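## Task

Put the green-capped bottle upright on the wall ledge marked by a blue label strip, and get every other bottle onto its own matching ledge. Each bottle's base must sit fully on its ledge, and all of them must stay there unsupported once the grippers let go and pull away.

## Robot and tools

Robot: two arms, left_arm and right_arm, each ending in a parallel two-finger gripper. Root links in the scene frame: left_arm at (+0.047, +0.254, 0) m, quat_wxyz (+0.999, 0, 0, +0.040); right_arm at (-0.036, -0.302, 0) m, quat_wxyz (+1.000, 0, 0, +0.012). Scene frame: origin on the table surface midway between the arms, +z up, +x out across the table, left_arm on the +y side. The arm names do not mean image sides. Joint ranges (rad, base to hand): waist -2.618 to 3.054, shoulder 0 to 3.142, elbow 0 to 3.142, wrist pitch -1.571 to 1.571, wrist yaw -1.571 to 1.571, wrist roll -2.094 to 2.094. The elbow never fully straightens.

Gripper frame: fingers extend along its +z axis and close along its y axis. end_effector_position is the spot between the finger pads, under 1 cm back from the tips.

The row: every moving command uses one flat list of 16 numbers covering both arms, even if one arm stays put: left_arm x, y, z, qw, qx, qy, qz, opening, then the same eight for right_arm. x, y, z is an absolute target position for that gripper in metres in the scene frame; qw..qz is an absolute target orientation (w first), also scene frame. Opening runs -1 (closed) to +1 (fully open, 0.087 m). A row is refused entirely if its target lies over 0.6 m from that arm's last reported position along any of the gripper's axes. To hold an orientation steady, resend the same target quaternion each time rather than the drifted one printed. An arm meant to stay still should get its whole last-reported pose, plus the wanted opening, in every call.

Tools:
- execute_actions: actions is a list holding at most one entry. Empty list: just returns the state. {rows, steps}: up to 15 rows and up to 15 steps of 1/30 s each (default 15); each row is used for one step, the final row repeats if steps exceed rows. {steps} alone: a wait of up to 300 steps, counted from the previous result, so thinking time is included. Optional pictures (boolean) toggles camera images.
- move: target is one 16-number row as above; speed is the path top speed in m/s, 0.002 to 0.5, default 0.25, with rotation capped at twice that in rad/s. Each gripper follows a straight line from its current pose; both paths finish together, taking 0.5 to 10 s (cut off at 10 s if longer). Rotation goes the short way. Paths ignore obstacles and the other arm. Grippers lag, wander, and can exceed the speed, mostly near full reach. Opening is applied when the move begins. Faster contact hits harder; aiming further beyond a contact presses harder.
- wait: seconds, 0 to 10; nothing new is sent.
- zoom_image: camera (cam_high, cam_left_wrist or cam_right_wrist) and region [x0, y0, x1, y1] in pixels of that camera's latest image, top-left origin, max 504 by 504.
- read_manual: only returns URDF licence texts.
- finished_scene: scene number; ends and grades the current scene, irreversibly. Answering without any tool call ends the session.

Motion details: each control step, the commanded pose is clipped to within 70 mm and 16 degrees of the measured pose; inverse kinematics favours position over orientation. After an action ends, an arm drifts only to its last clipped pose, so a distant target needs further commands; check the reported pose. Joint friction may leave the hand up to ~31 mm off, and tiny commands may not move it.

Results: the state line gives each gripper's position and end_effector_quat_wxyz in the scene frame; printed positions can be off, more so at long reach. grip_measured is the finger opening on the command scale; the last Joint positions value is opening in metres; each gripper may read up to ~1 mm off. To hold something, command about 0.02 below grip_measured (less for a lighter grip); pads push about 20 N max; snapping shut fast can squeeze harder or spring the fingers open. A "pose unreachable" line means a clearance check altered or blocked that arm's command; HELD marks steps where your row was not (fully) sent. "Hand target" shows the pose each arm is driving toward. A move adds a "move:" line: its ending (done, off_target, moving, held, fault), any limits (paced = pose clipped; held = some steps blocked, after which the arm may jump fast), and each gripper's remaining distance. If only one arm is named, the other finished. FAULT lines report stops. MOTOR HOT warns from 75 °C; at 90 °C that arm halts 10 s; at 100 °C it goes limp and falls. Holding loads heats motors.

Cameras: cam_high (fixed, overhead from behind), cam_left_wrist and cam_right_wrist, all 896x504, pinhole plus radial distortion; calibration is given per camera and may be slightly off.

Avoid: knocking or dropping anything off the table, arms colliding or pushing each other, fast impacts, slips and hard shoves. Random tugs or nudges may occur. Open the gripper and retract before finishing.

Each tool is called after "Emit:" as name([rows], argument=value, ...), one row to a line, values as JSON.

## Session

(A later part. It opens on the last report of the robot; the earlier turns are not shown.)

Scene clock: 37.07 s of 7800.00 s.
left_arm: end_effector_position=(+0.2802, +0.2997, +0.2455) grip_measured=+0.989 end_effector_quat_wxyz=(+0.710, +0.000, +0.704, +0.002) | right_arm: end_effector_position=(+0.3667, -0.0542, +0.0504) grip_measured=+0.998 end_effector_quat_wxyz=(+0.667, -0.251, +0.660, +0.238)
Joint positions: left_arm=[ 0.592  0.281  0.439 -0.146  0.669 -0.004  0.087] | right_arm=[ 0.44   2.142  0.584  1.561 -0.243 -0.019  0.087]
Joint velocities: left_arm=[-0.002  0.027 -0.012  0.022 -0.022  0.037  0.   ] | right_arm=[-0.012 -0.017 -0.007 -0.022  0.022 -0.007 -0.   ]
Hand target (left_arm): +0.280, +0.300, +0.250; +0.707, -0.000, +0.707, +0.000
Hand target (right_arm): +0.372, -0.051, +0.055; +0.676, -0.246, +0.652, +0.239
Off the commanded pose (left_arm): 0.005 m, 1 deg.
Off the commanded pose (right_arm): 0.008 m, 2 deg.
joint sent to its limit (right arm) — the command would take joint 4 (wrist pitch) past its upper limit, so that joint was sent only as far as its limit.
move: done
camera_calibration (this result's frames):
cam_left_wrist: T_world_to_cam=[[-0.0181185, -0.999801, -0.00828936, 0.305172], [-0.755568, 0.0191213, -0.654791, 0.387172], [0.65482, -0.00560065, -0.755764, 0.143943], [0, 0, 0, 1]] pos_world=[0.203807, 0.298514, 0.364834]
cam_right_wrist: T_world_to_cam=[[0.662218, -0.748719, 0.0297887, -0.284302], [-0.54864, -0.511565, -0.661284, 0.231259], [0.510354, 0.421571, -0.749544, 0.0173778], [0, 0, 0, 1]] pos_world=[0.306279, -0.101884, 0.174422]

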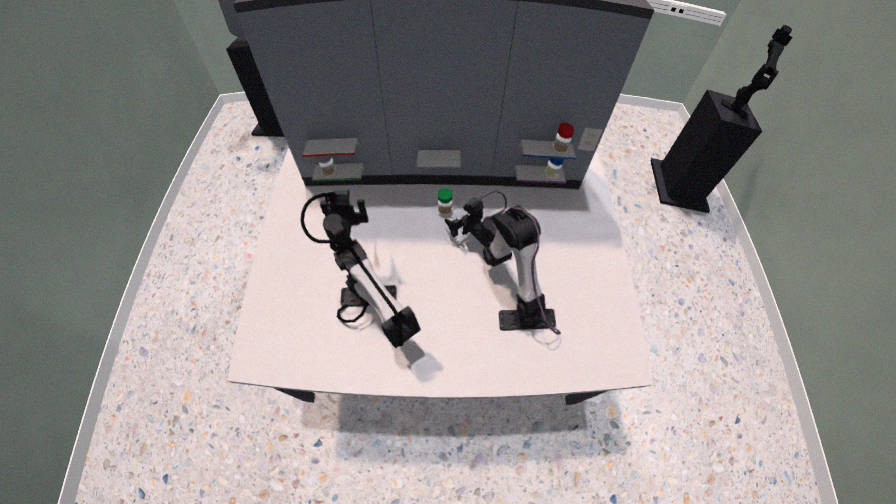

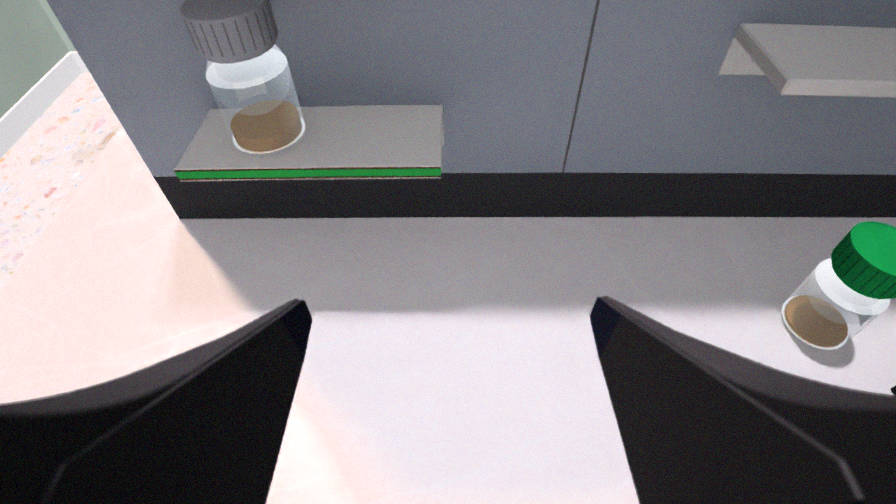

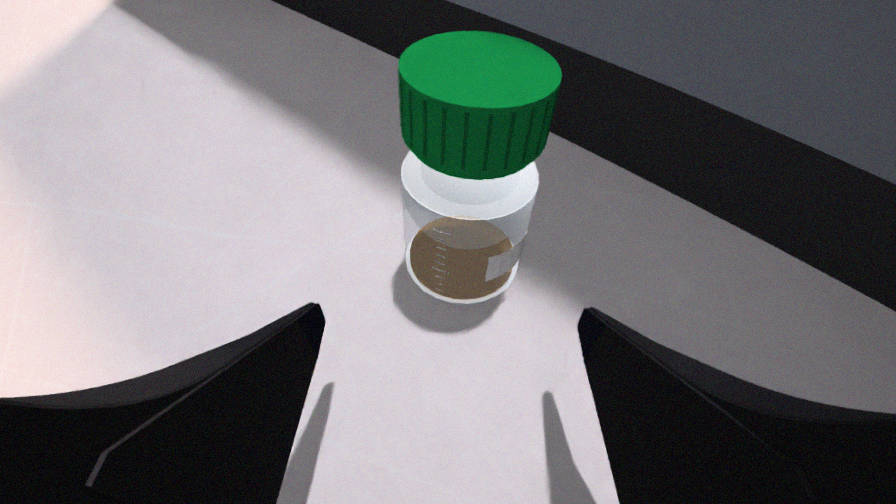

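Emit:
move(target=[0.434,-0.008,0.045,0.68,-0.245,0.65,0.24,1,0.434,-0.008,0.047,0.68,-0.245,0.65,0.24,1], speed=9)

Emit:
move(target=[0.28,0.3,0.25,0.707,0,0.707,0,1,0.434,-0.008,0.047,0.68,-0.245,0.65,0.24,1], speed=0.1)

speed must be a number from 0.002 to 0.5 (m/s); nothing of the call was run and nothing moved

Scene clock: 39.23 s of 7800.00 s.
left_arm: end_effector_position=(+0.2802, +0.2996, +0.2454) grip_measured=+0.989 end_effector_quat_wxyz=(+0.710, +0.000, +0.704, +0.002) | right_arm: end_effector_position=(+0.4324, -0.0137, +0.0533) grip_measured=+0.998 end_effector_quat_wxyz=(+0.686, -0.246, +0.642, +0.239)
Joint positions: left_arm=[ 0.592  0.281  0.439 -0.147  0.67  -0.004  0.087] | right_arm=[ 0.461  2.298  0.918  1.436 -0.216 -0.019  0.087]
Joint velocities: left_arm=[-0.002  0.017  0.002  0.022 -0.007 -0.022  0.   ] | right_arm=[-0.022 -0.007 -0.022  0.022  0.007 -0.051 -0.001]
Hand target (left_arm): +0.280, +0.300, +0.250; +0.707, -0.000, +0.707, +0.000
Hand target (right_arm): +0.434, -0.009, +0.046; +0.679, -0.245, +0.649, +0.240
Off the commanded pose (left_arm): 0.005 m, 1 deg.
Off the commanded pose (right_arm): 0.009 m, 1 deg.
move: done
camera_calibration (this result's frames):
cam_left_wrist: T_world_to_cam=[[-0.0185023, -0.999796, -0.00804982, 0.305142], [-0.755758, 0.0192563, -0.654568, 0.38707], [0.65459, -0.00602731, -0.75596, 0.144129], [0, 0, 0, 1]] pos_world=[0.203831, 0.298495, 0.364776]
cam_right_wrist: T_world_to_cam=[[0.655712, -0.753862, 0.0416404, -0.295419], [-0.520763, -0.491517, -0.69801, 0.280183], [0.54667, 0.436009, -0.714876, -0.048446], [0, 0, 0, 1]] pos_world=[0.366102, -0.0638675, 0.173239]

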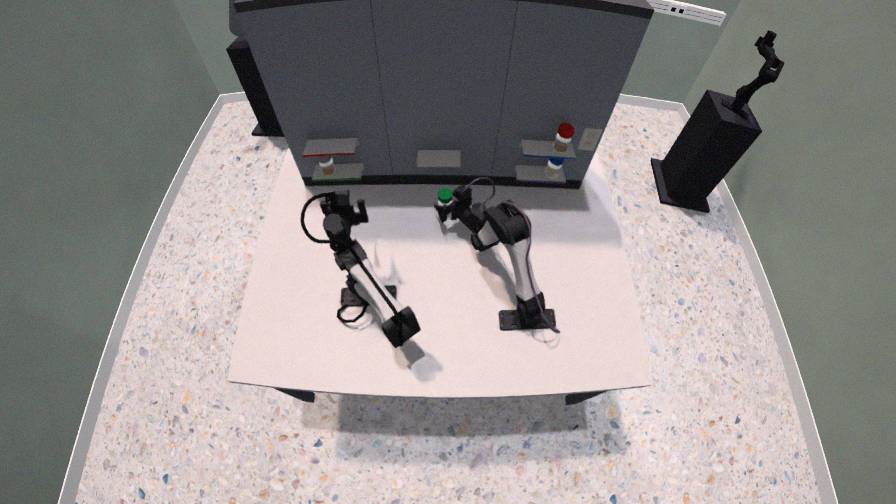

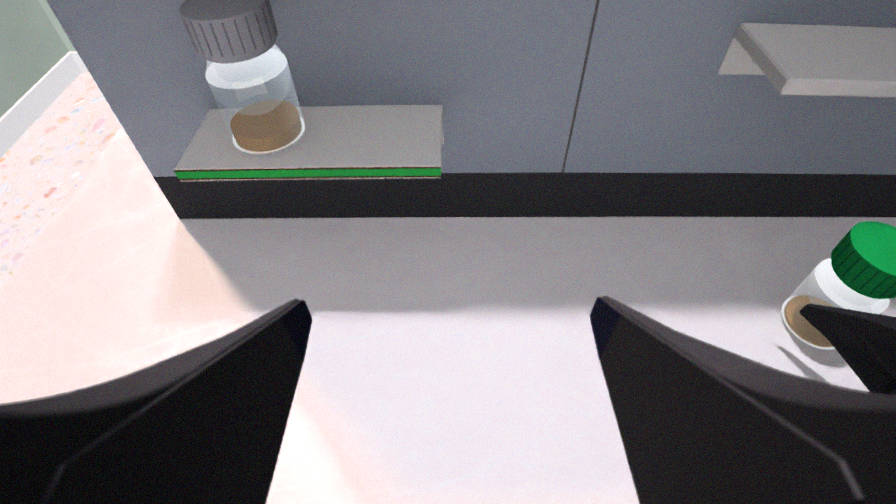

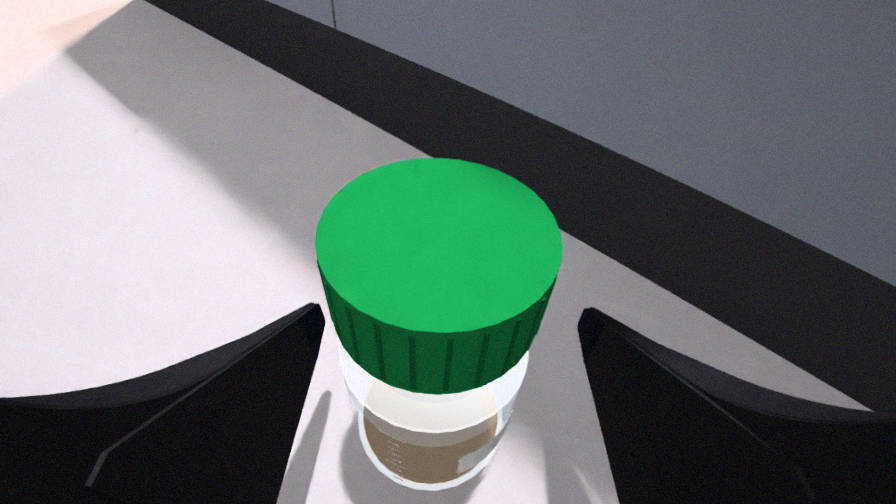

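Emit:
move(target=[0.28,0.3,0.25,0.707,0,0.707,0,1,0.438,0.002,0.034,0.672,-0.245,0.658,0.24,1], speed=0.05)

Scene clock: 41.13 s of 7800.00 s.
left_arm: end_effector_position=(+0.2802, +0.2996, +0.2454) grip_measured=+0.989 end_effector_quat_wxyz=(+0.710, +0.000, +0.704, +0.002) | right_arm: end_effector_position=(+0.4359, -0.0029, +0.0406) grip_measured=+0.998 end_effector_quat_wxyz=(+0.677, -0.247, +0.651, +0.238)
Joint positions: left_arm=[ 0.592  0.281  0.439 -0.147  0.67  -0.004  0.087] | right_arm=[ 0.481  2.339  0.963  1.407 -0.196 -0.019  0.087]
Joint velocities: left_arm=[-0.007 -0.002  0.007 -0.051 -0.007 -0.051 -0.001] | right_arm=[-0.017  0.012 -0.017  0.051  0.007 -0.037 -0.001]
Hand target (left_arm): +0.280, +0.300, +0.250; +0.707, -0.000, +0.707, +0.000
Hand target (right_arm): +0.438, +0.002, +0.034; +0.671, -0.245, +0.657, +0.239
Off the commanded pose (left_arm): 0.005 m, 1 deg.
Off the commanded pose (right_arm): 0.008 m, 1 deg.
move: done
camera_calibration (this result's frames):
cam_left_wrist: T_world_to_cam=[[-0.0185023, -0.999796, -0.00804982, 0.305142], [-0.755758, 0.0192563, -0.654568, 0.38707], [0.65459, -0.00602731, -0.75596, 0.144129], [0, 0, 0, 1]] pos_world=[0.203831, 0.298495, 0.364776]
cam_right_wrist: T_world_to_cam=[[0.657131, -0.752938, 0.0355355, -0.289414], [-0.535239, -0.499289, -0.681345, 0.28399], [0.530753, 0.428713, -0.7311, -0.0565926], [0, 0, 0, 1]] pos_world=[0.372222, -0.0518559, 0.162405]

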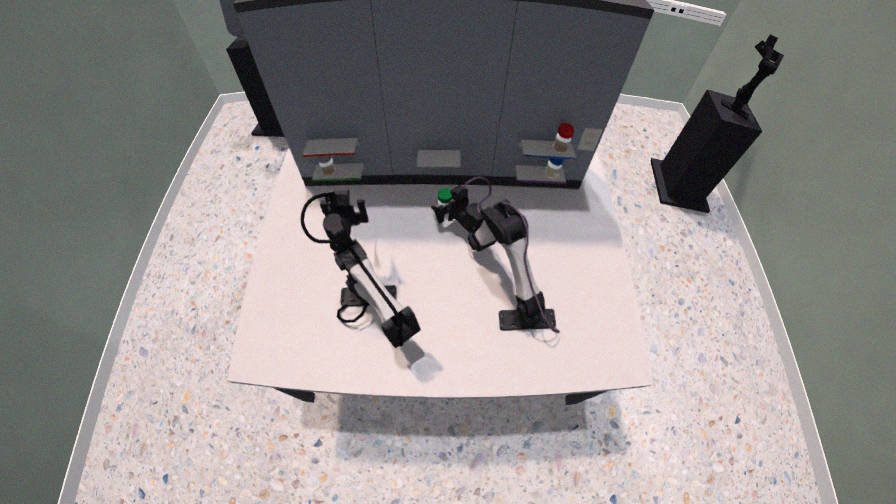

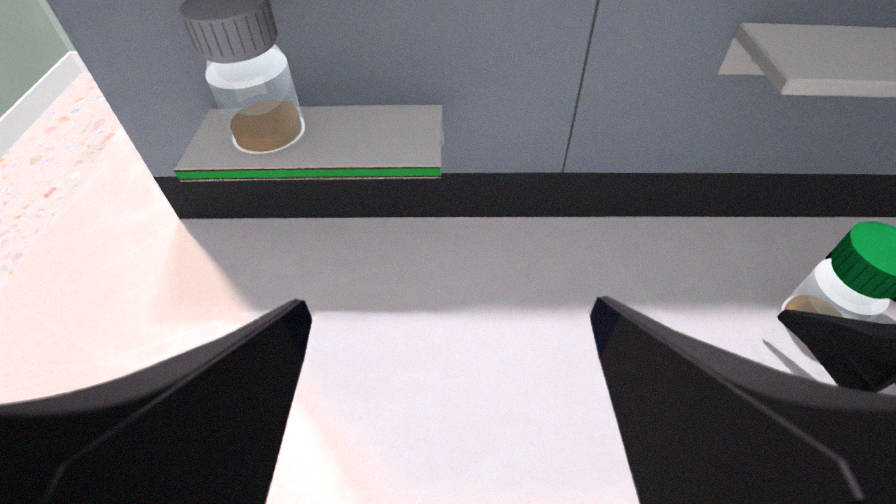

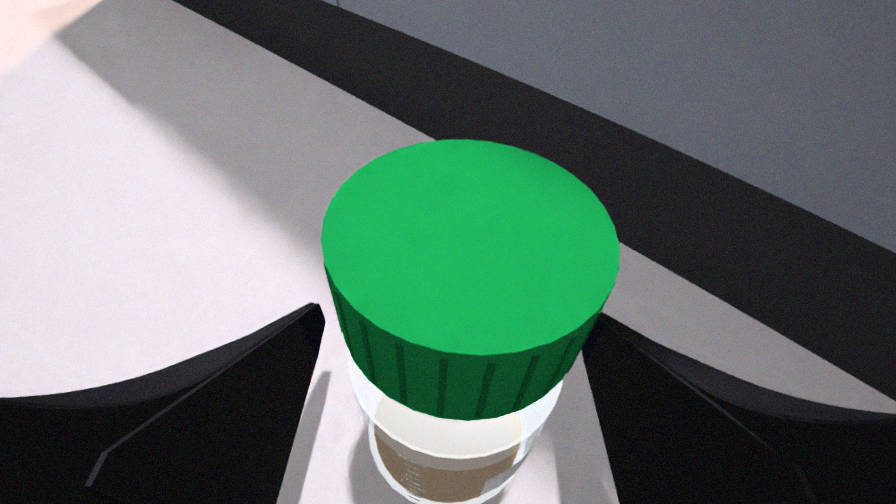

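Good. Close.

Emit:
execute_actions([
  {"rows":[[0.28,0.3,0.25,0.707,0,0.707,0,1,0.438,0,0.036,0.672,-0.245,0.658,0.24,0.7],[0.28,0.3,0.25,0.707,0,0.707,0,1,0.438,0,0.036,0.672,-0.245,0.658,0.24,0.7],[0.28,0.3,0.25,0.707,0,0.707,0,1,0.438,0,0.036,0.672,-0.245,0.658,0.24,0.5],[0.28,0.3,0.25,0.707,0,0.707,0,1,0.438,0,0.036,0.672,-0.245,0.658,0.24,0.5],[0.28,0.3,0.25,0.707,0,0.707,0,1,0.438,0,0.036,0.672,-0.245,0.658,0.24,0.38],[0.28,0.3,0.25,0.707,0,0.707,0,1,0.438,0,0.036,0.672,-0.245,0.658,0.24,0.38],[0.28,0.3,0.25,0.707,0,0.707,0,1,0.438,0,0.036,0.672,-0.245,0.658,0.24,0.3],[0.28,0.3,0.25,0.707,0,0.707,0,1,0.438,0,0.036,0.672,-0.245,0.658,0.24,0.3],[0.28,0.3,0.25,0.707,0,0.707,0,1,0.438,0,0.036,0.672,-0.245,0.658,0.24,0.25],[0.28,0.3,0.25,0.707,0,0.707,0,1,0.438,0,0.036,0.672,-0.245,0.658,0.24,0.25],[0.28,0.3,0.25,0.707,0,0.707,0,1,0.438,0,0.036,0.672,-0.245,0.658,0.24,0.21],[0.28,0.3,0.25,0.707,0,0.707,0,1,0.438,0,0.036,0.672,-0.245,0.658,0.24,0.17]],"steps":15},
])

Emit:
move(target=[0.28,0.3,0.25,0.707,0,0.707,0,1,0.42,-0.02,0.12,0.672,-0.245,0.658,0.24,0.17], speed=0.12)

Scene clock: 44.33 s of 7800.00 s.
left_arm: end_effector_position=(+0.2802, +0.2995, +0.2454) grip_measured=+0.989 end_effector_quat_wxyz=(+0.710, +0.000, +0.704, +0.002) | right_arm: end_effector_position=(+0.4360, -0.0031, +0.0398) grip_measured=+0.251 end_effector_quat_wxyz=(+0.676, -0.246, +0.652, +0.238)
Joint positions: left_arm=[ 0.592  0.281  0.439 -0.147  0.67  -0.004  0.087] | right_arm=[ 0.481  2.339  0.964  1.403 -0.194 -0.018  0.055]
Joint velocities: left_arm=[-0.017 -0.007  0.002 -0.037  0.066 -0.007  0.001] | right_arm=[-0.012  0.002  0.007 -0.007  0.007  0.007  0.   ]
Hand target (left_arm): +0.280, +0.300, +0.250; +0.707, -0.000, +0.707, +0.000
Hand target (right_arm): +0.438, -0.000, +0.036; +0.672, -0.245, +0.657, +0.240
Off the commanded pose (left_arm): 0.005 m, 1 deg.
Off the commanded pose (right_arm): 0.005 m, 1 deg.
Steps of this call (steps 1 to 81: nothing new was sent; steps 82 to 96: all 15 steps of this action). Readings (end_effector_position):
82: left_arm (+0.2802, +0.2996, +0.2454) | right_arm (+0.4361, -0.0030, +0.0404)
83: left_arm (+0.2802, +0.2996, +0.2454) | right_arm (+0.4361, -0.0030, +0.0403)
85: left_arm (+0.2802, +0.2996, +0.2454) | right_arm (+0.4360, -0.0030, +0.0400)
89: left_arm (+0.2802, +0.2995, +0.2454) | right_arm (+0.4360, -0.0031, +0.0398)
96: the state above
camera_calibration (this result's frames):
cam_left_wrist: T_world_to_cam=[[-0.0188837, -0.999789, -0.00805317, 0.30518], [-0.755752, 0.0195468, -0.654566, 0.386982], [0.654586, -0.00627443, -0.755962, 0.144204], [0, 0, 0, 1]] pos_world=[0.203831, 0.298456, 0.364776]
cam_right_wrist: T_world_to_cam=[[0.655849, -0.754143, 0.0336161, -0.289034], [-0.538737, -0.498784, -0.678953, 0.284837], [0.528795, 0.427181, -0.733412, -0.0562248], [0, 0, 0, 1]] pos_world=[0.372747, -0.0518827, 0.161872]

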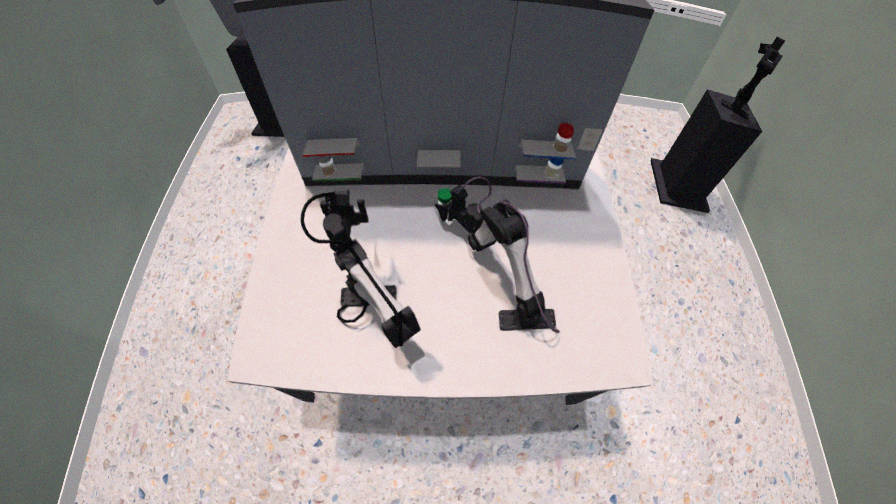

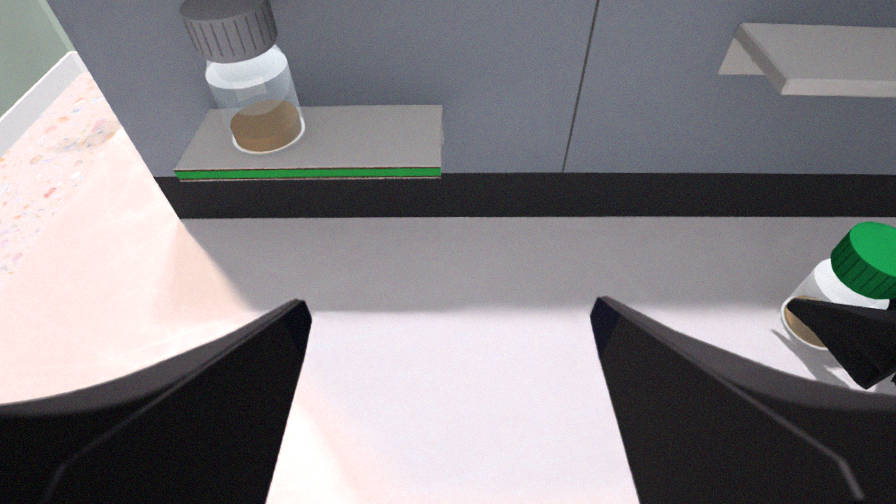

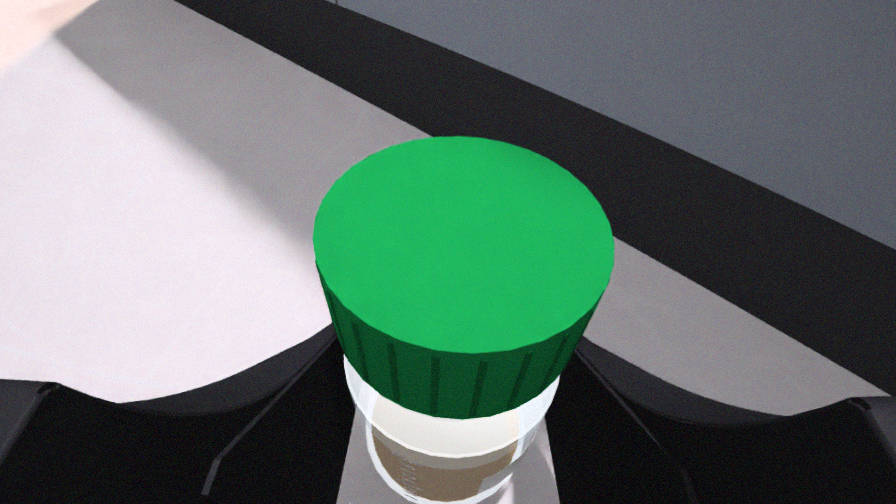

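Scene clock: 45.90 s of 7800.00 s.
left_arm: end_effector_position=(+0.2802, +0.2995, +0.2454) grip_measured=+0.989 end_effector_quat_wxyz=(+0.710, +0.000, +0.704, +0.002) | right_arm: end_effector_position=(+0.4224, -0.0153, +0.1102) grip_measured=+0.251 end_effector_quat_wxyz=(+0.663, -0.249, +0.665, +0.236)
Joint positions: left_arm=[ 0.592  0.281  0.439 -0.147  0.67  -0.004  0.087] | right_arm=[ 0.47   2.024  0.89   1.125 -0.205 -0.018  0.055]
Joint velocities: left_arm=[ 0.002 -0.022 -0.002 -0.022 -0.022  0.037  0.   ] | right_arm=[-0.002  0.007  0.022 -0.066 -0.007 -0.051 -0.   ]
Hand target (left_arm): +0.280, +0.300, +0.250; +0.707, -0.000, +0.707, +0.000
Hand target (right_arm): +0.421, -0.019, +0.120; +0.671, -0.245, +0.657, +0.240
Off the commanded pose (left_arm): 0.005 m, 1 deg.
Off the commanded pose (right_arm): 0.011 m, 1 deg.
move: off_target (right_arm)
camera_calibration (this result's frames):
cam_left_wrist: T_world_to_cam=[[-0.0188837, -0.999789, -0.00805317, 0.30518], [-0.755752, 0.0195468, -0.654566, 0.386982], [0.654586, -0.00627443, -0.755962, 0.144204], [0, 0, 0, 1]] pos_world=[0.203831, 0.298456, 0.364776]
cam_right_wrist: T_world_to_cam=[[0.656813, -0.753614, 0.0257453, -0.291172], [-0.560328, -0.510634, -0.652139, 0.325213], [0.504607, 0.413908, -0.757662, 0.0204999], [0, 0, 0, 1]] pos_world=[0.363128, -0.0618517, 0.235112]

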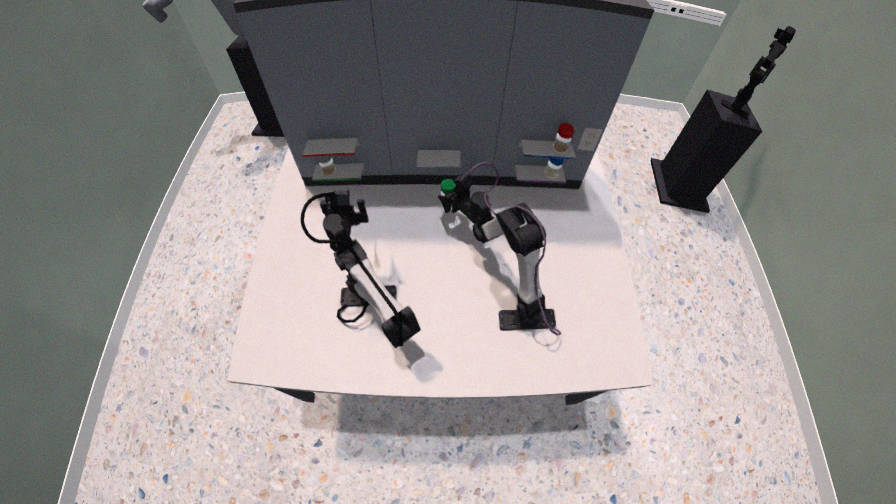

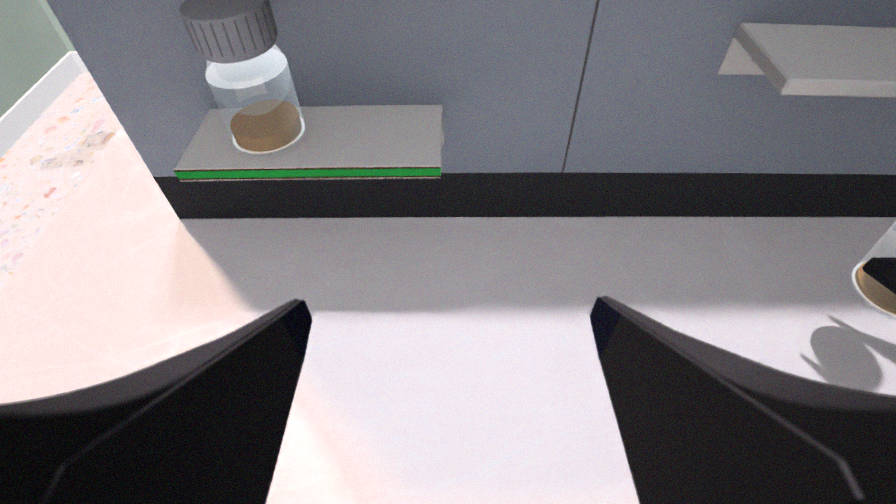

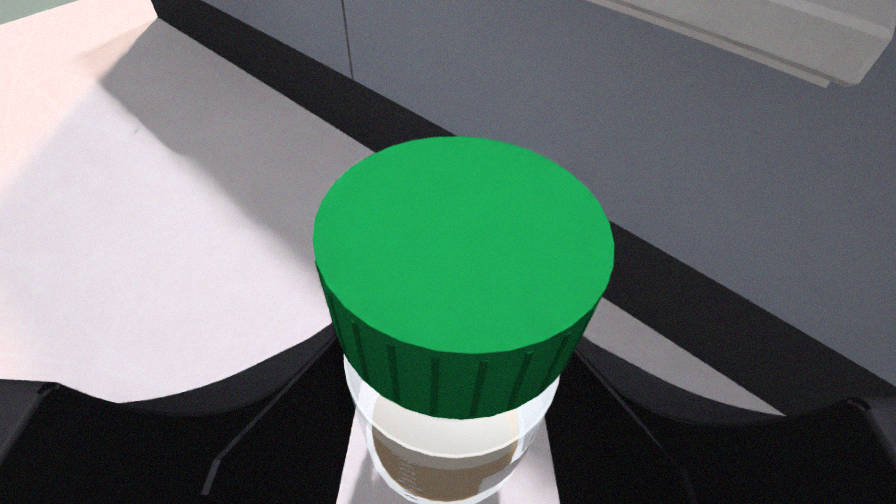

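Emit:
move(target=[0.40,-0.347,0.34,0.725,0,0.689,0,0.19,0.40,-0.347,0.34,0.725,0,0.689,0,0.19], speed=-1)

Emit:
move(target=[0.28,0.3,0.25,0.707,0,0.707,0,1,0.40,-0.347,0.335,0.725,0,0.689,0,0.19])

speed must be a number from 0.002 to 0.5 (m/s); nothing of the call was run and nothing moved

Scene clock: 50.00 s of 7800.00 s.
left_arm: end_effector_position=(+0.2802, +0.2995, +0.2454) grip_measured=+0.989 end_effector_quat_wxyz=(+0.710, +0.000, +0.704, +0.002) | right_arm: end_effector_position=(+0.4051, -0.3465, +0.3069) grip_measured=+0.251 end_effector_quat_wxyz=(+0.704, +0.004, +0.710, +0.001)
Joint positions: left_arm=[ 0.592  0.281  0.439 -0.147  0.67  -0.004  0.087] | right_arm=[-0.189  1.277  0.975  0.293 -0.162  0.007  0.055]
Joint velocities: left_arm=[ 0.022  0.002 -0.007 -0.051 -0.022 -0.051 -0.   ] | right_arm=[-0.002 -0.002 -0.017  0.066 -0.051  0.037  0.001]
Hand target (left_arm): +0.280, +0.300, +0.250; +0.707, -0.000, +0.707, +0.000
Hand target (right_arm): +0.402, -0.346, +0.334; +0.728, +0.002, +0.686, +0.003
Off the commanded pose (left_arm): 0.005 m, 1 deg.
Off the commanded pose (right_arm): 0.029 m, 3 deg.
move: off_target (right_arm)
camera_calibration (this result's frames):
cam_left_wrist: T_world_to_cam=[[-0.0188837, -0.999789, -0.00805317, 0.30518], [-0.755752, 0.0195468, -0.654566, 0.386982], [0.654586, -0.00627443, -0.755962, 0.144204], [0, 0, 0, 1]] pos_world=[0.203831, 0.298456, 0.364776]
cam_right_wrist: T_world_to_cam=[[0.0135795, -0.999907, 0.001496, -0.351756], [-0.757107, -0.0112593, -0.653194, 0.527731], [0.65315, 0.0077374, -0.757189, 0.11431], [0, 0, 0, 1]] pos_world=[0.329664, -0.346666, 0.431791]

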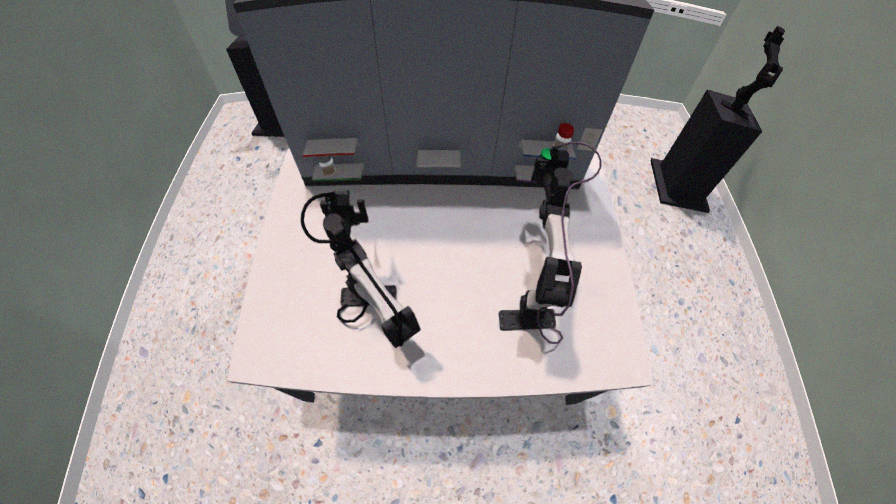

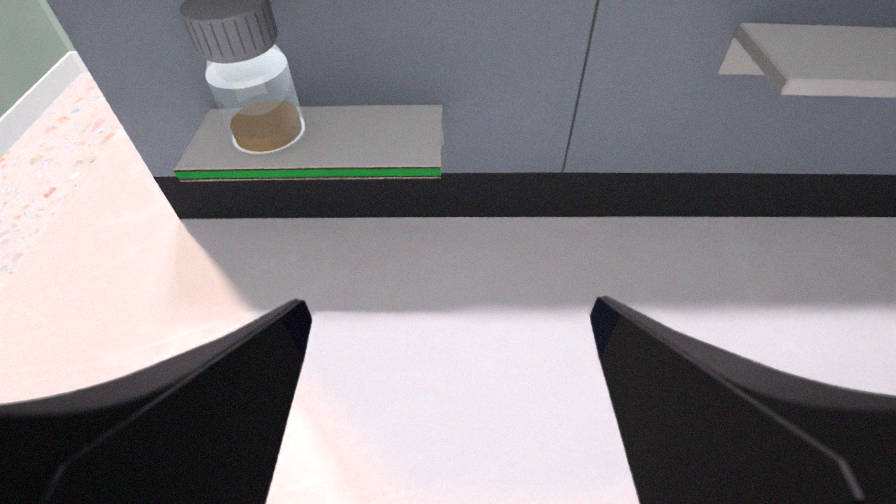

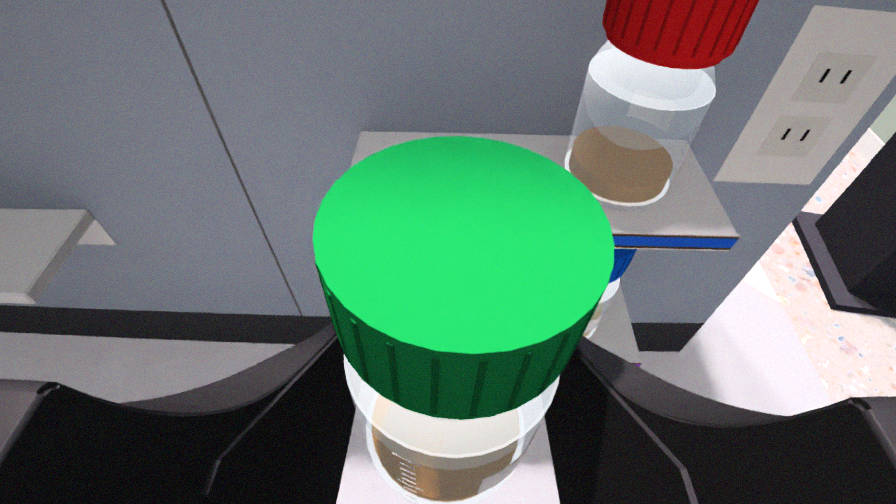

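Emit:
move(target=[0.28,0.3,0.25,0.707,0,0.707,0,1,0.42,-0.347,0.365,0.745,0,0.667,0,0.19], speed=0.1)

Scene clock: 52.30 s of 7800.00 s.
left_arm: end_effector_position=(+0.2802, +0.2995, +0.2454) grip_measured=+0.989 end_effector_quat_wxyz=(+0.710, +0.000, +0.704, +0.002) | right_arm: end_effector_position=(+0.4152, -0.3480, +0.3428) grip_measured=+0.251 end_effector_quat_wxyz=(+0.723, +0.001, +0.691, -0.001)
Joint positions: left_arm=[ 0.592  0.281  0.439 -0.147  0.67  -0.004  0.087] | right_arm=[-0.189  1.308  1.085  0.269 -0.163  0.007  0.055]
Joint velocities: left_arm=[-0.007 -0.002 -0.007 -0.022 -0.022  0.037 -0.   ] | right_arm=[-0.002  0.002  0.032 -0.007 -0.11  -0.007  0.001]
Hand target (left_arm): +0.280, +0.300, +0.250; +0.707, -0.000, +0.707, +0.000
Hand target (right_arm): +0.419, -0.347, +0.365; +0.745, -0.001, +0.667, +0.001
Off the commanded pose (left_arm): 0.005 m, 1 deg.
Off the commanded pose (right_arm): 0.023 m, 4 deg.
move: off_target (right_arm)
camera_calibration (this result's frames):
cam_left_wrist: T_world_to_cam=[[-0.0188837, -0.999789, -0.00805317, 0.30518], [-0.755752, 0.0195468, -0.654566, 0.386982], [0.654586, -0.00627443, -0.755962, 0.144204], [0, 0, 0, 1]] pos_world=[0.203831, 0.298456, 0.364776]
cam_right_wrist: T_world_to_cam=[[0.0140082, -0.999841, 0.0110168, -0.356905], [-0.720356, -0.0177325, -0.693378, 0.555085], [0.693463, 0.001777, -0.72049, 0.103545], [0, 0, 0, 1]] pos_world=[0.333053, -0.347189, 0.463418]

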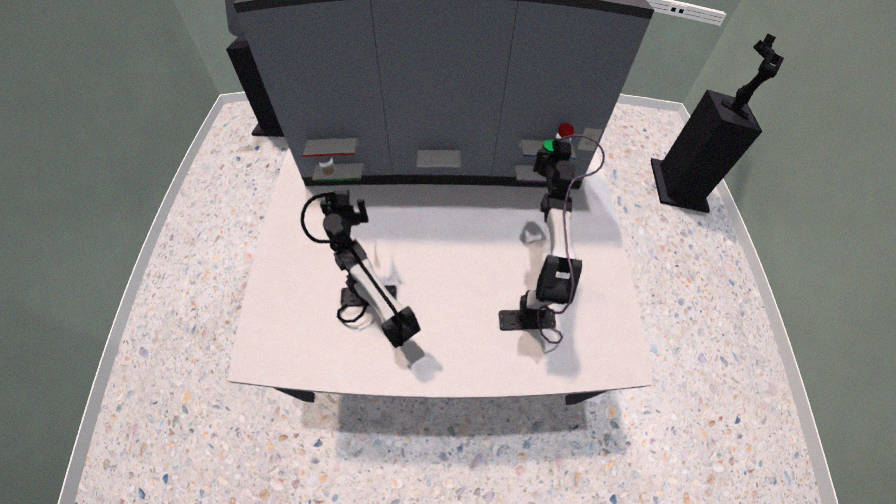

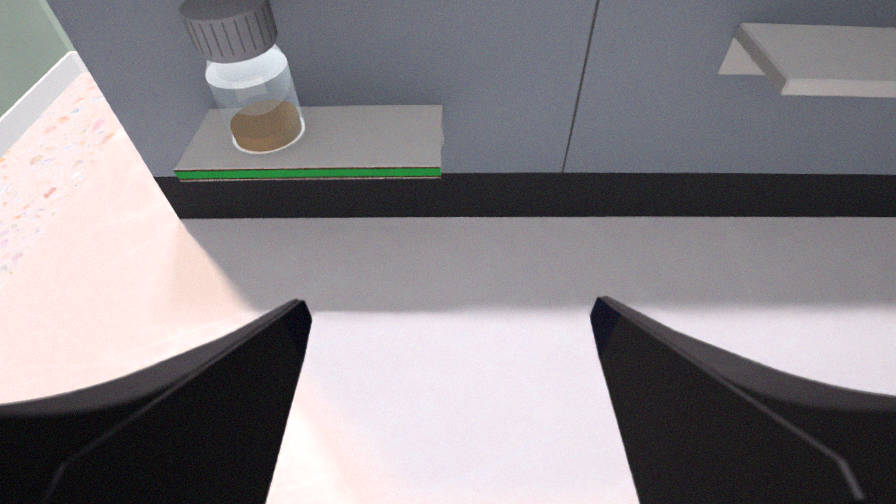

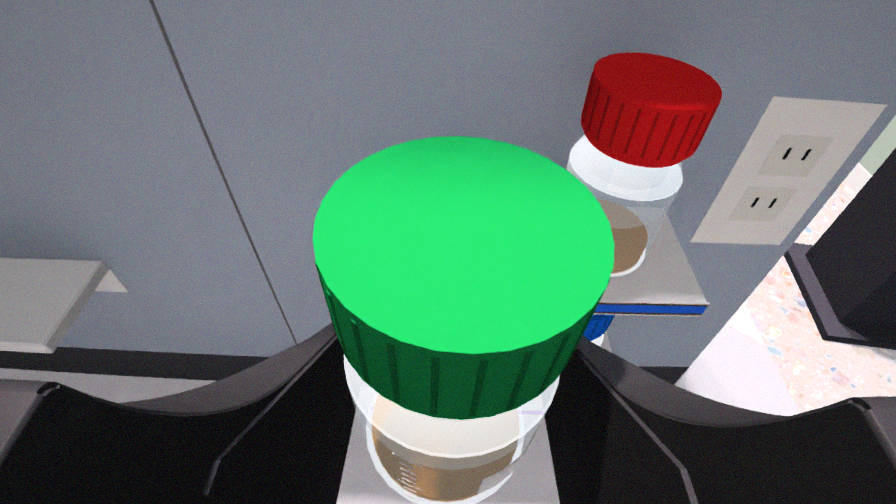

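Emit:
move(target=[0.28,0.3,0.25,0.707,0,0.707,0,1,0.556,-0.345,0.355,0.74,0,0.673,0,0.19], speed=0.08)

Scene clock: 55.43 s of 7800.00 s.
left_arm: end_effector_position=(+0.2802, +0.2995, +0.2454) grip_measured=+0.989 end_effector_quat_wxyz=(+0.710, +0.000, +0.704, +0.002) | right_arm: end_effector_position=(+0.5473, -0.3488, +0.3285) grip_measured=+0.251 end_effector_quat_wxyz=(+0.713, +0.002, +0.702, +0.002)
Joint positions: left_arm=[ 0.592  0.281  0.439 -0.147  0.67  -0.004  0.087] | right_arm=[-0.14   1.814  1.559  0.27  -0.117  0.007  0.055]
Joint velocities: left_arm=[ 0.007  0.007  0.002 -0.037 -0.022 -0.095  0.   ] | right_arm=[ 0.017  0.002 -0.012 -0.037 -0.051  0.007 -0.001]
Hand target (left_arm): +0.280, +0.300, +0.250; +0.707, -0.000, +0.707, +0.000
Hand target (right_arm): +0.554, -0.345, +0.353; +0.739, -0.000, +0.673, +0.000
Off the commanded pose (left_arm): 0.005 m, 1 deg.
Off the commanded pose (right_arm): 0.028 m, 5 deg.
move: off_target (right_arm)
camera_calibration (this result's frames):
cam_left_wrist: T_world_to_cam=[[-0.0188837, -0.999789, -0.00805317, 0.30518], [-0.755752, 0.0195468, -0.654566, 0.386982], [0.654586, -0.00627443, -0.755962, 0.144204], [0, 0, 0, 1]] pos_world=[0.203831, 0.298456, 0.364776]
cam_right_wrist: T_world_to_cam=[[0.018079, -0.999825, 0.0047728, -0.359603], [-0.741023, -0.0166037, -0.671274, 0.644793], [0.671236, 0.00859922, -0.741194, 0.0229583], [0, 0, 0, 1]] pos_world=[0.468897, -0.349032, 0.451565]

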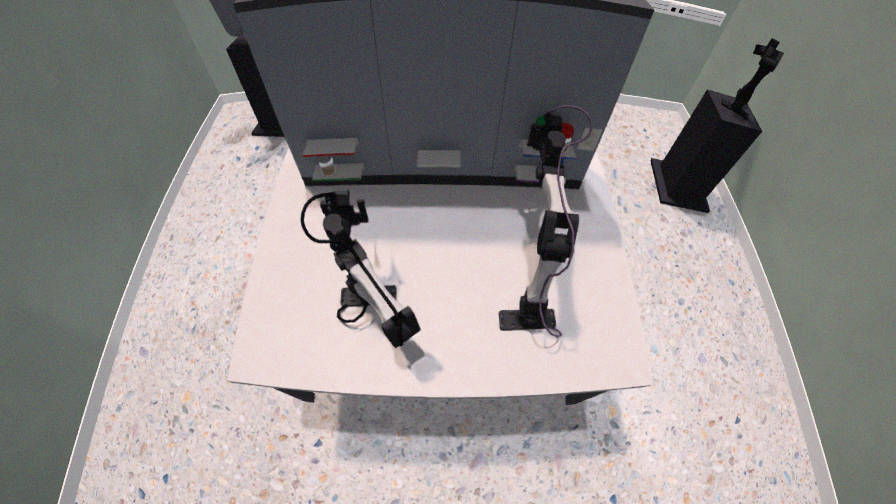

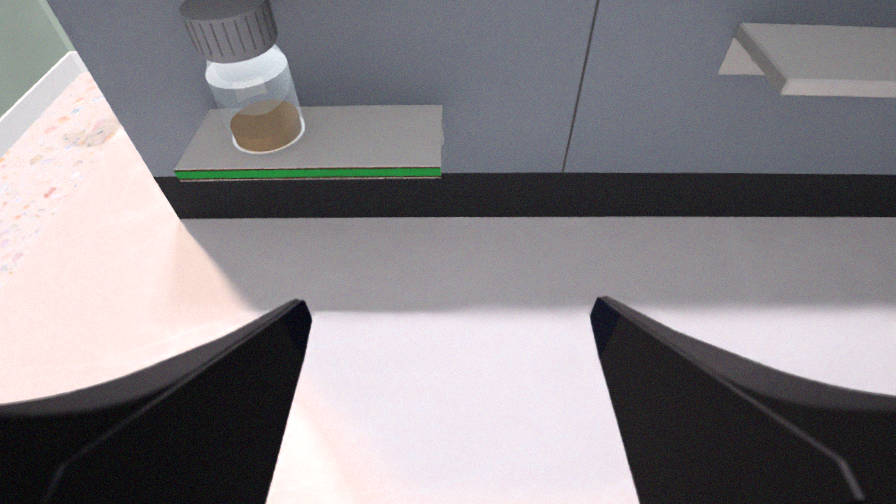

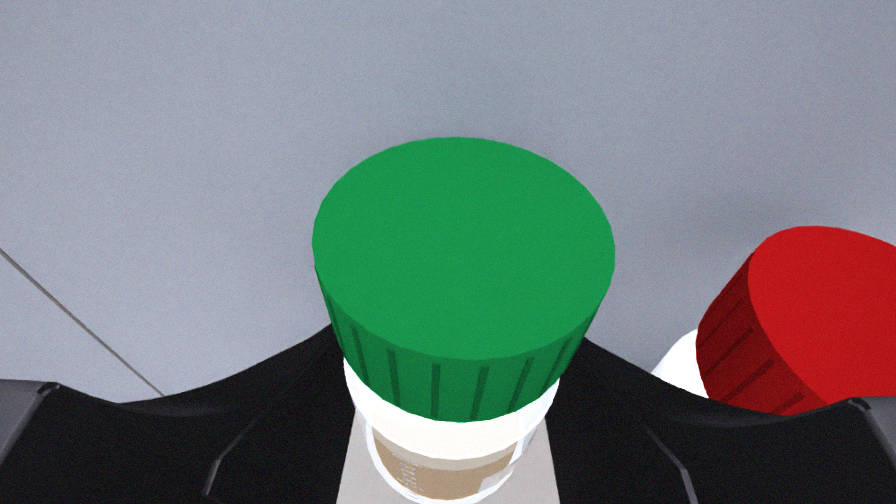

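Emit:
move(target=[0.28,0.3,0.25,0.707,0,0.707,0,1,0.558,-0.337,0.30,0.73,0,0.683,0,0.19], speed=0.03)

Scene clock: 58.17 s of 7800.00 s.
left_arm: end_effector_position=(+0.2802, +0.2995, +0.2454) grip_measured=+0.989 end_effector_quat_wxyz=(+0.710, +0.000, +0.704, +0.002) | right_arm: end_effector_position=(+0.5478, -0.3465, +0.3155) grip_measured=+0.251 end_effector_quat_wxyz=(+0.729, +0.006, +0.684, -0.005)
Joint positions: left_arm=[ 0.592  0.281  0.439 -0.147  0.67  -0.004  0.087] | right_arm=[-0.127  1.814  1.46   0.418 -0.089  0.007  0.055]
Joint velocities: left_arm=[-0.017  0.002 -0.012 -0.022 -0.007 -0.007  0.001] | right_arm=[ 0.007  0.002  0.002  0.007 -0.007 -0.007  0.   ]
Hand target (left_arm): +0.280, +0.300, +0.250; +0.707, -0.000, +0.707, +0.000
Hand target (right_arm): +0.556, -0.337, +0.300; +0.730, -0.001, +0.684, +0.000
Off the commanded pose (left_arm): 0.005 m, 1 deg.
Off the commanded pose (right_arm): 0.021 m, 1 deg.
move: off_target (right_arm)
camera_calibration (this result's frames):
cam_left_wrist: T_world_to_cam=[[-0.0188837, -0.999789, -0.00805317, 0.30518], [-0.755752, 0.0195468, -0.654566, 0.386982], [0.654586, -0.00627443, -0.755962, 0.144204], [0, 0, 0, 1]] pos_world=[0.203831, 0.298456, 0.364776]
cam_right_wrist: T_world_to_cam=[[0.00249055, -0.999952, 0.00950684, -0.35024], [-0.707962, -0.00847735, -0.7062, 0.63216], [0.706246, -0.00497166, -0.707949, -0.0213907], [0, 0, 0, 1]] pos_world=[0.463525, -0.344971, 0.434617]

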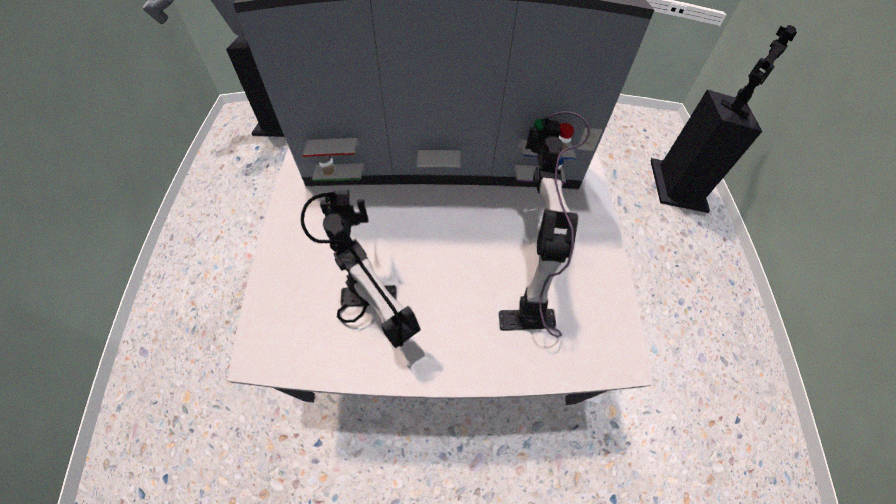

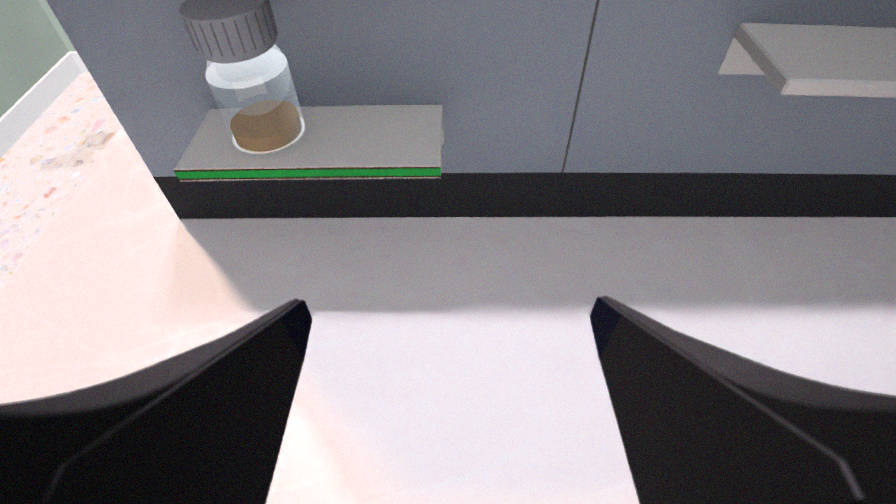

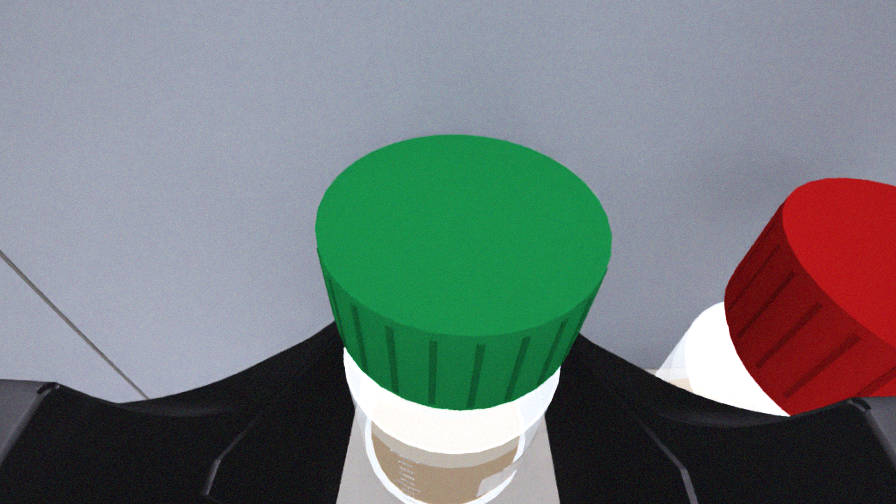

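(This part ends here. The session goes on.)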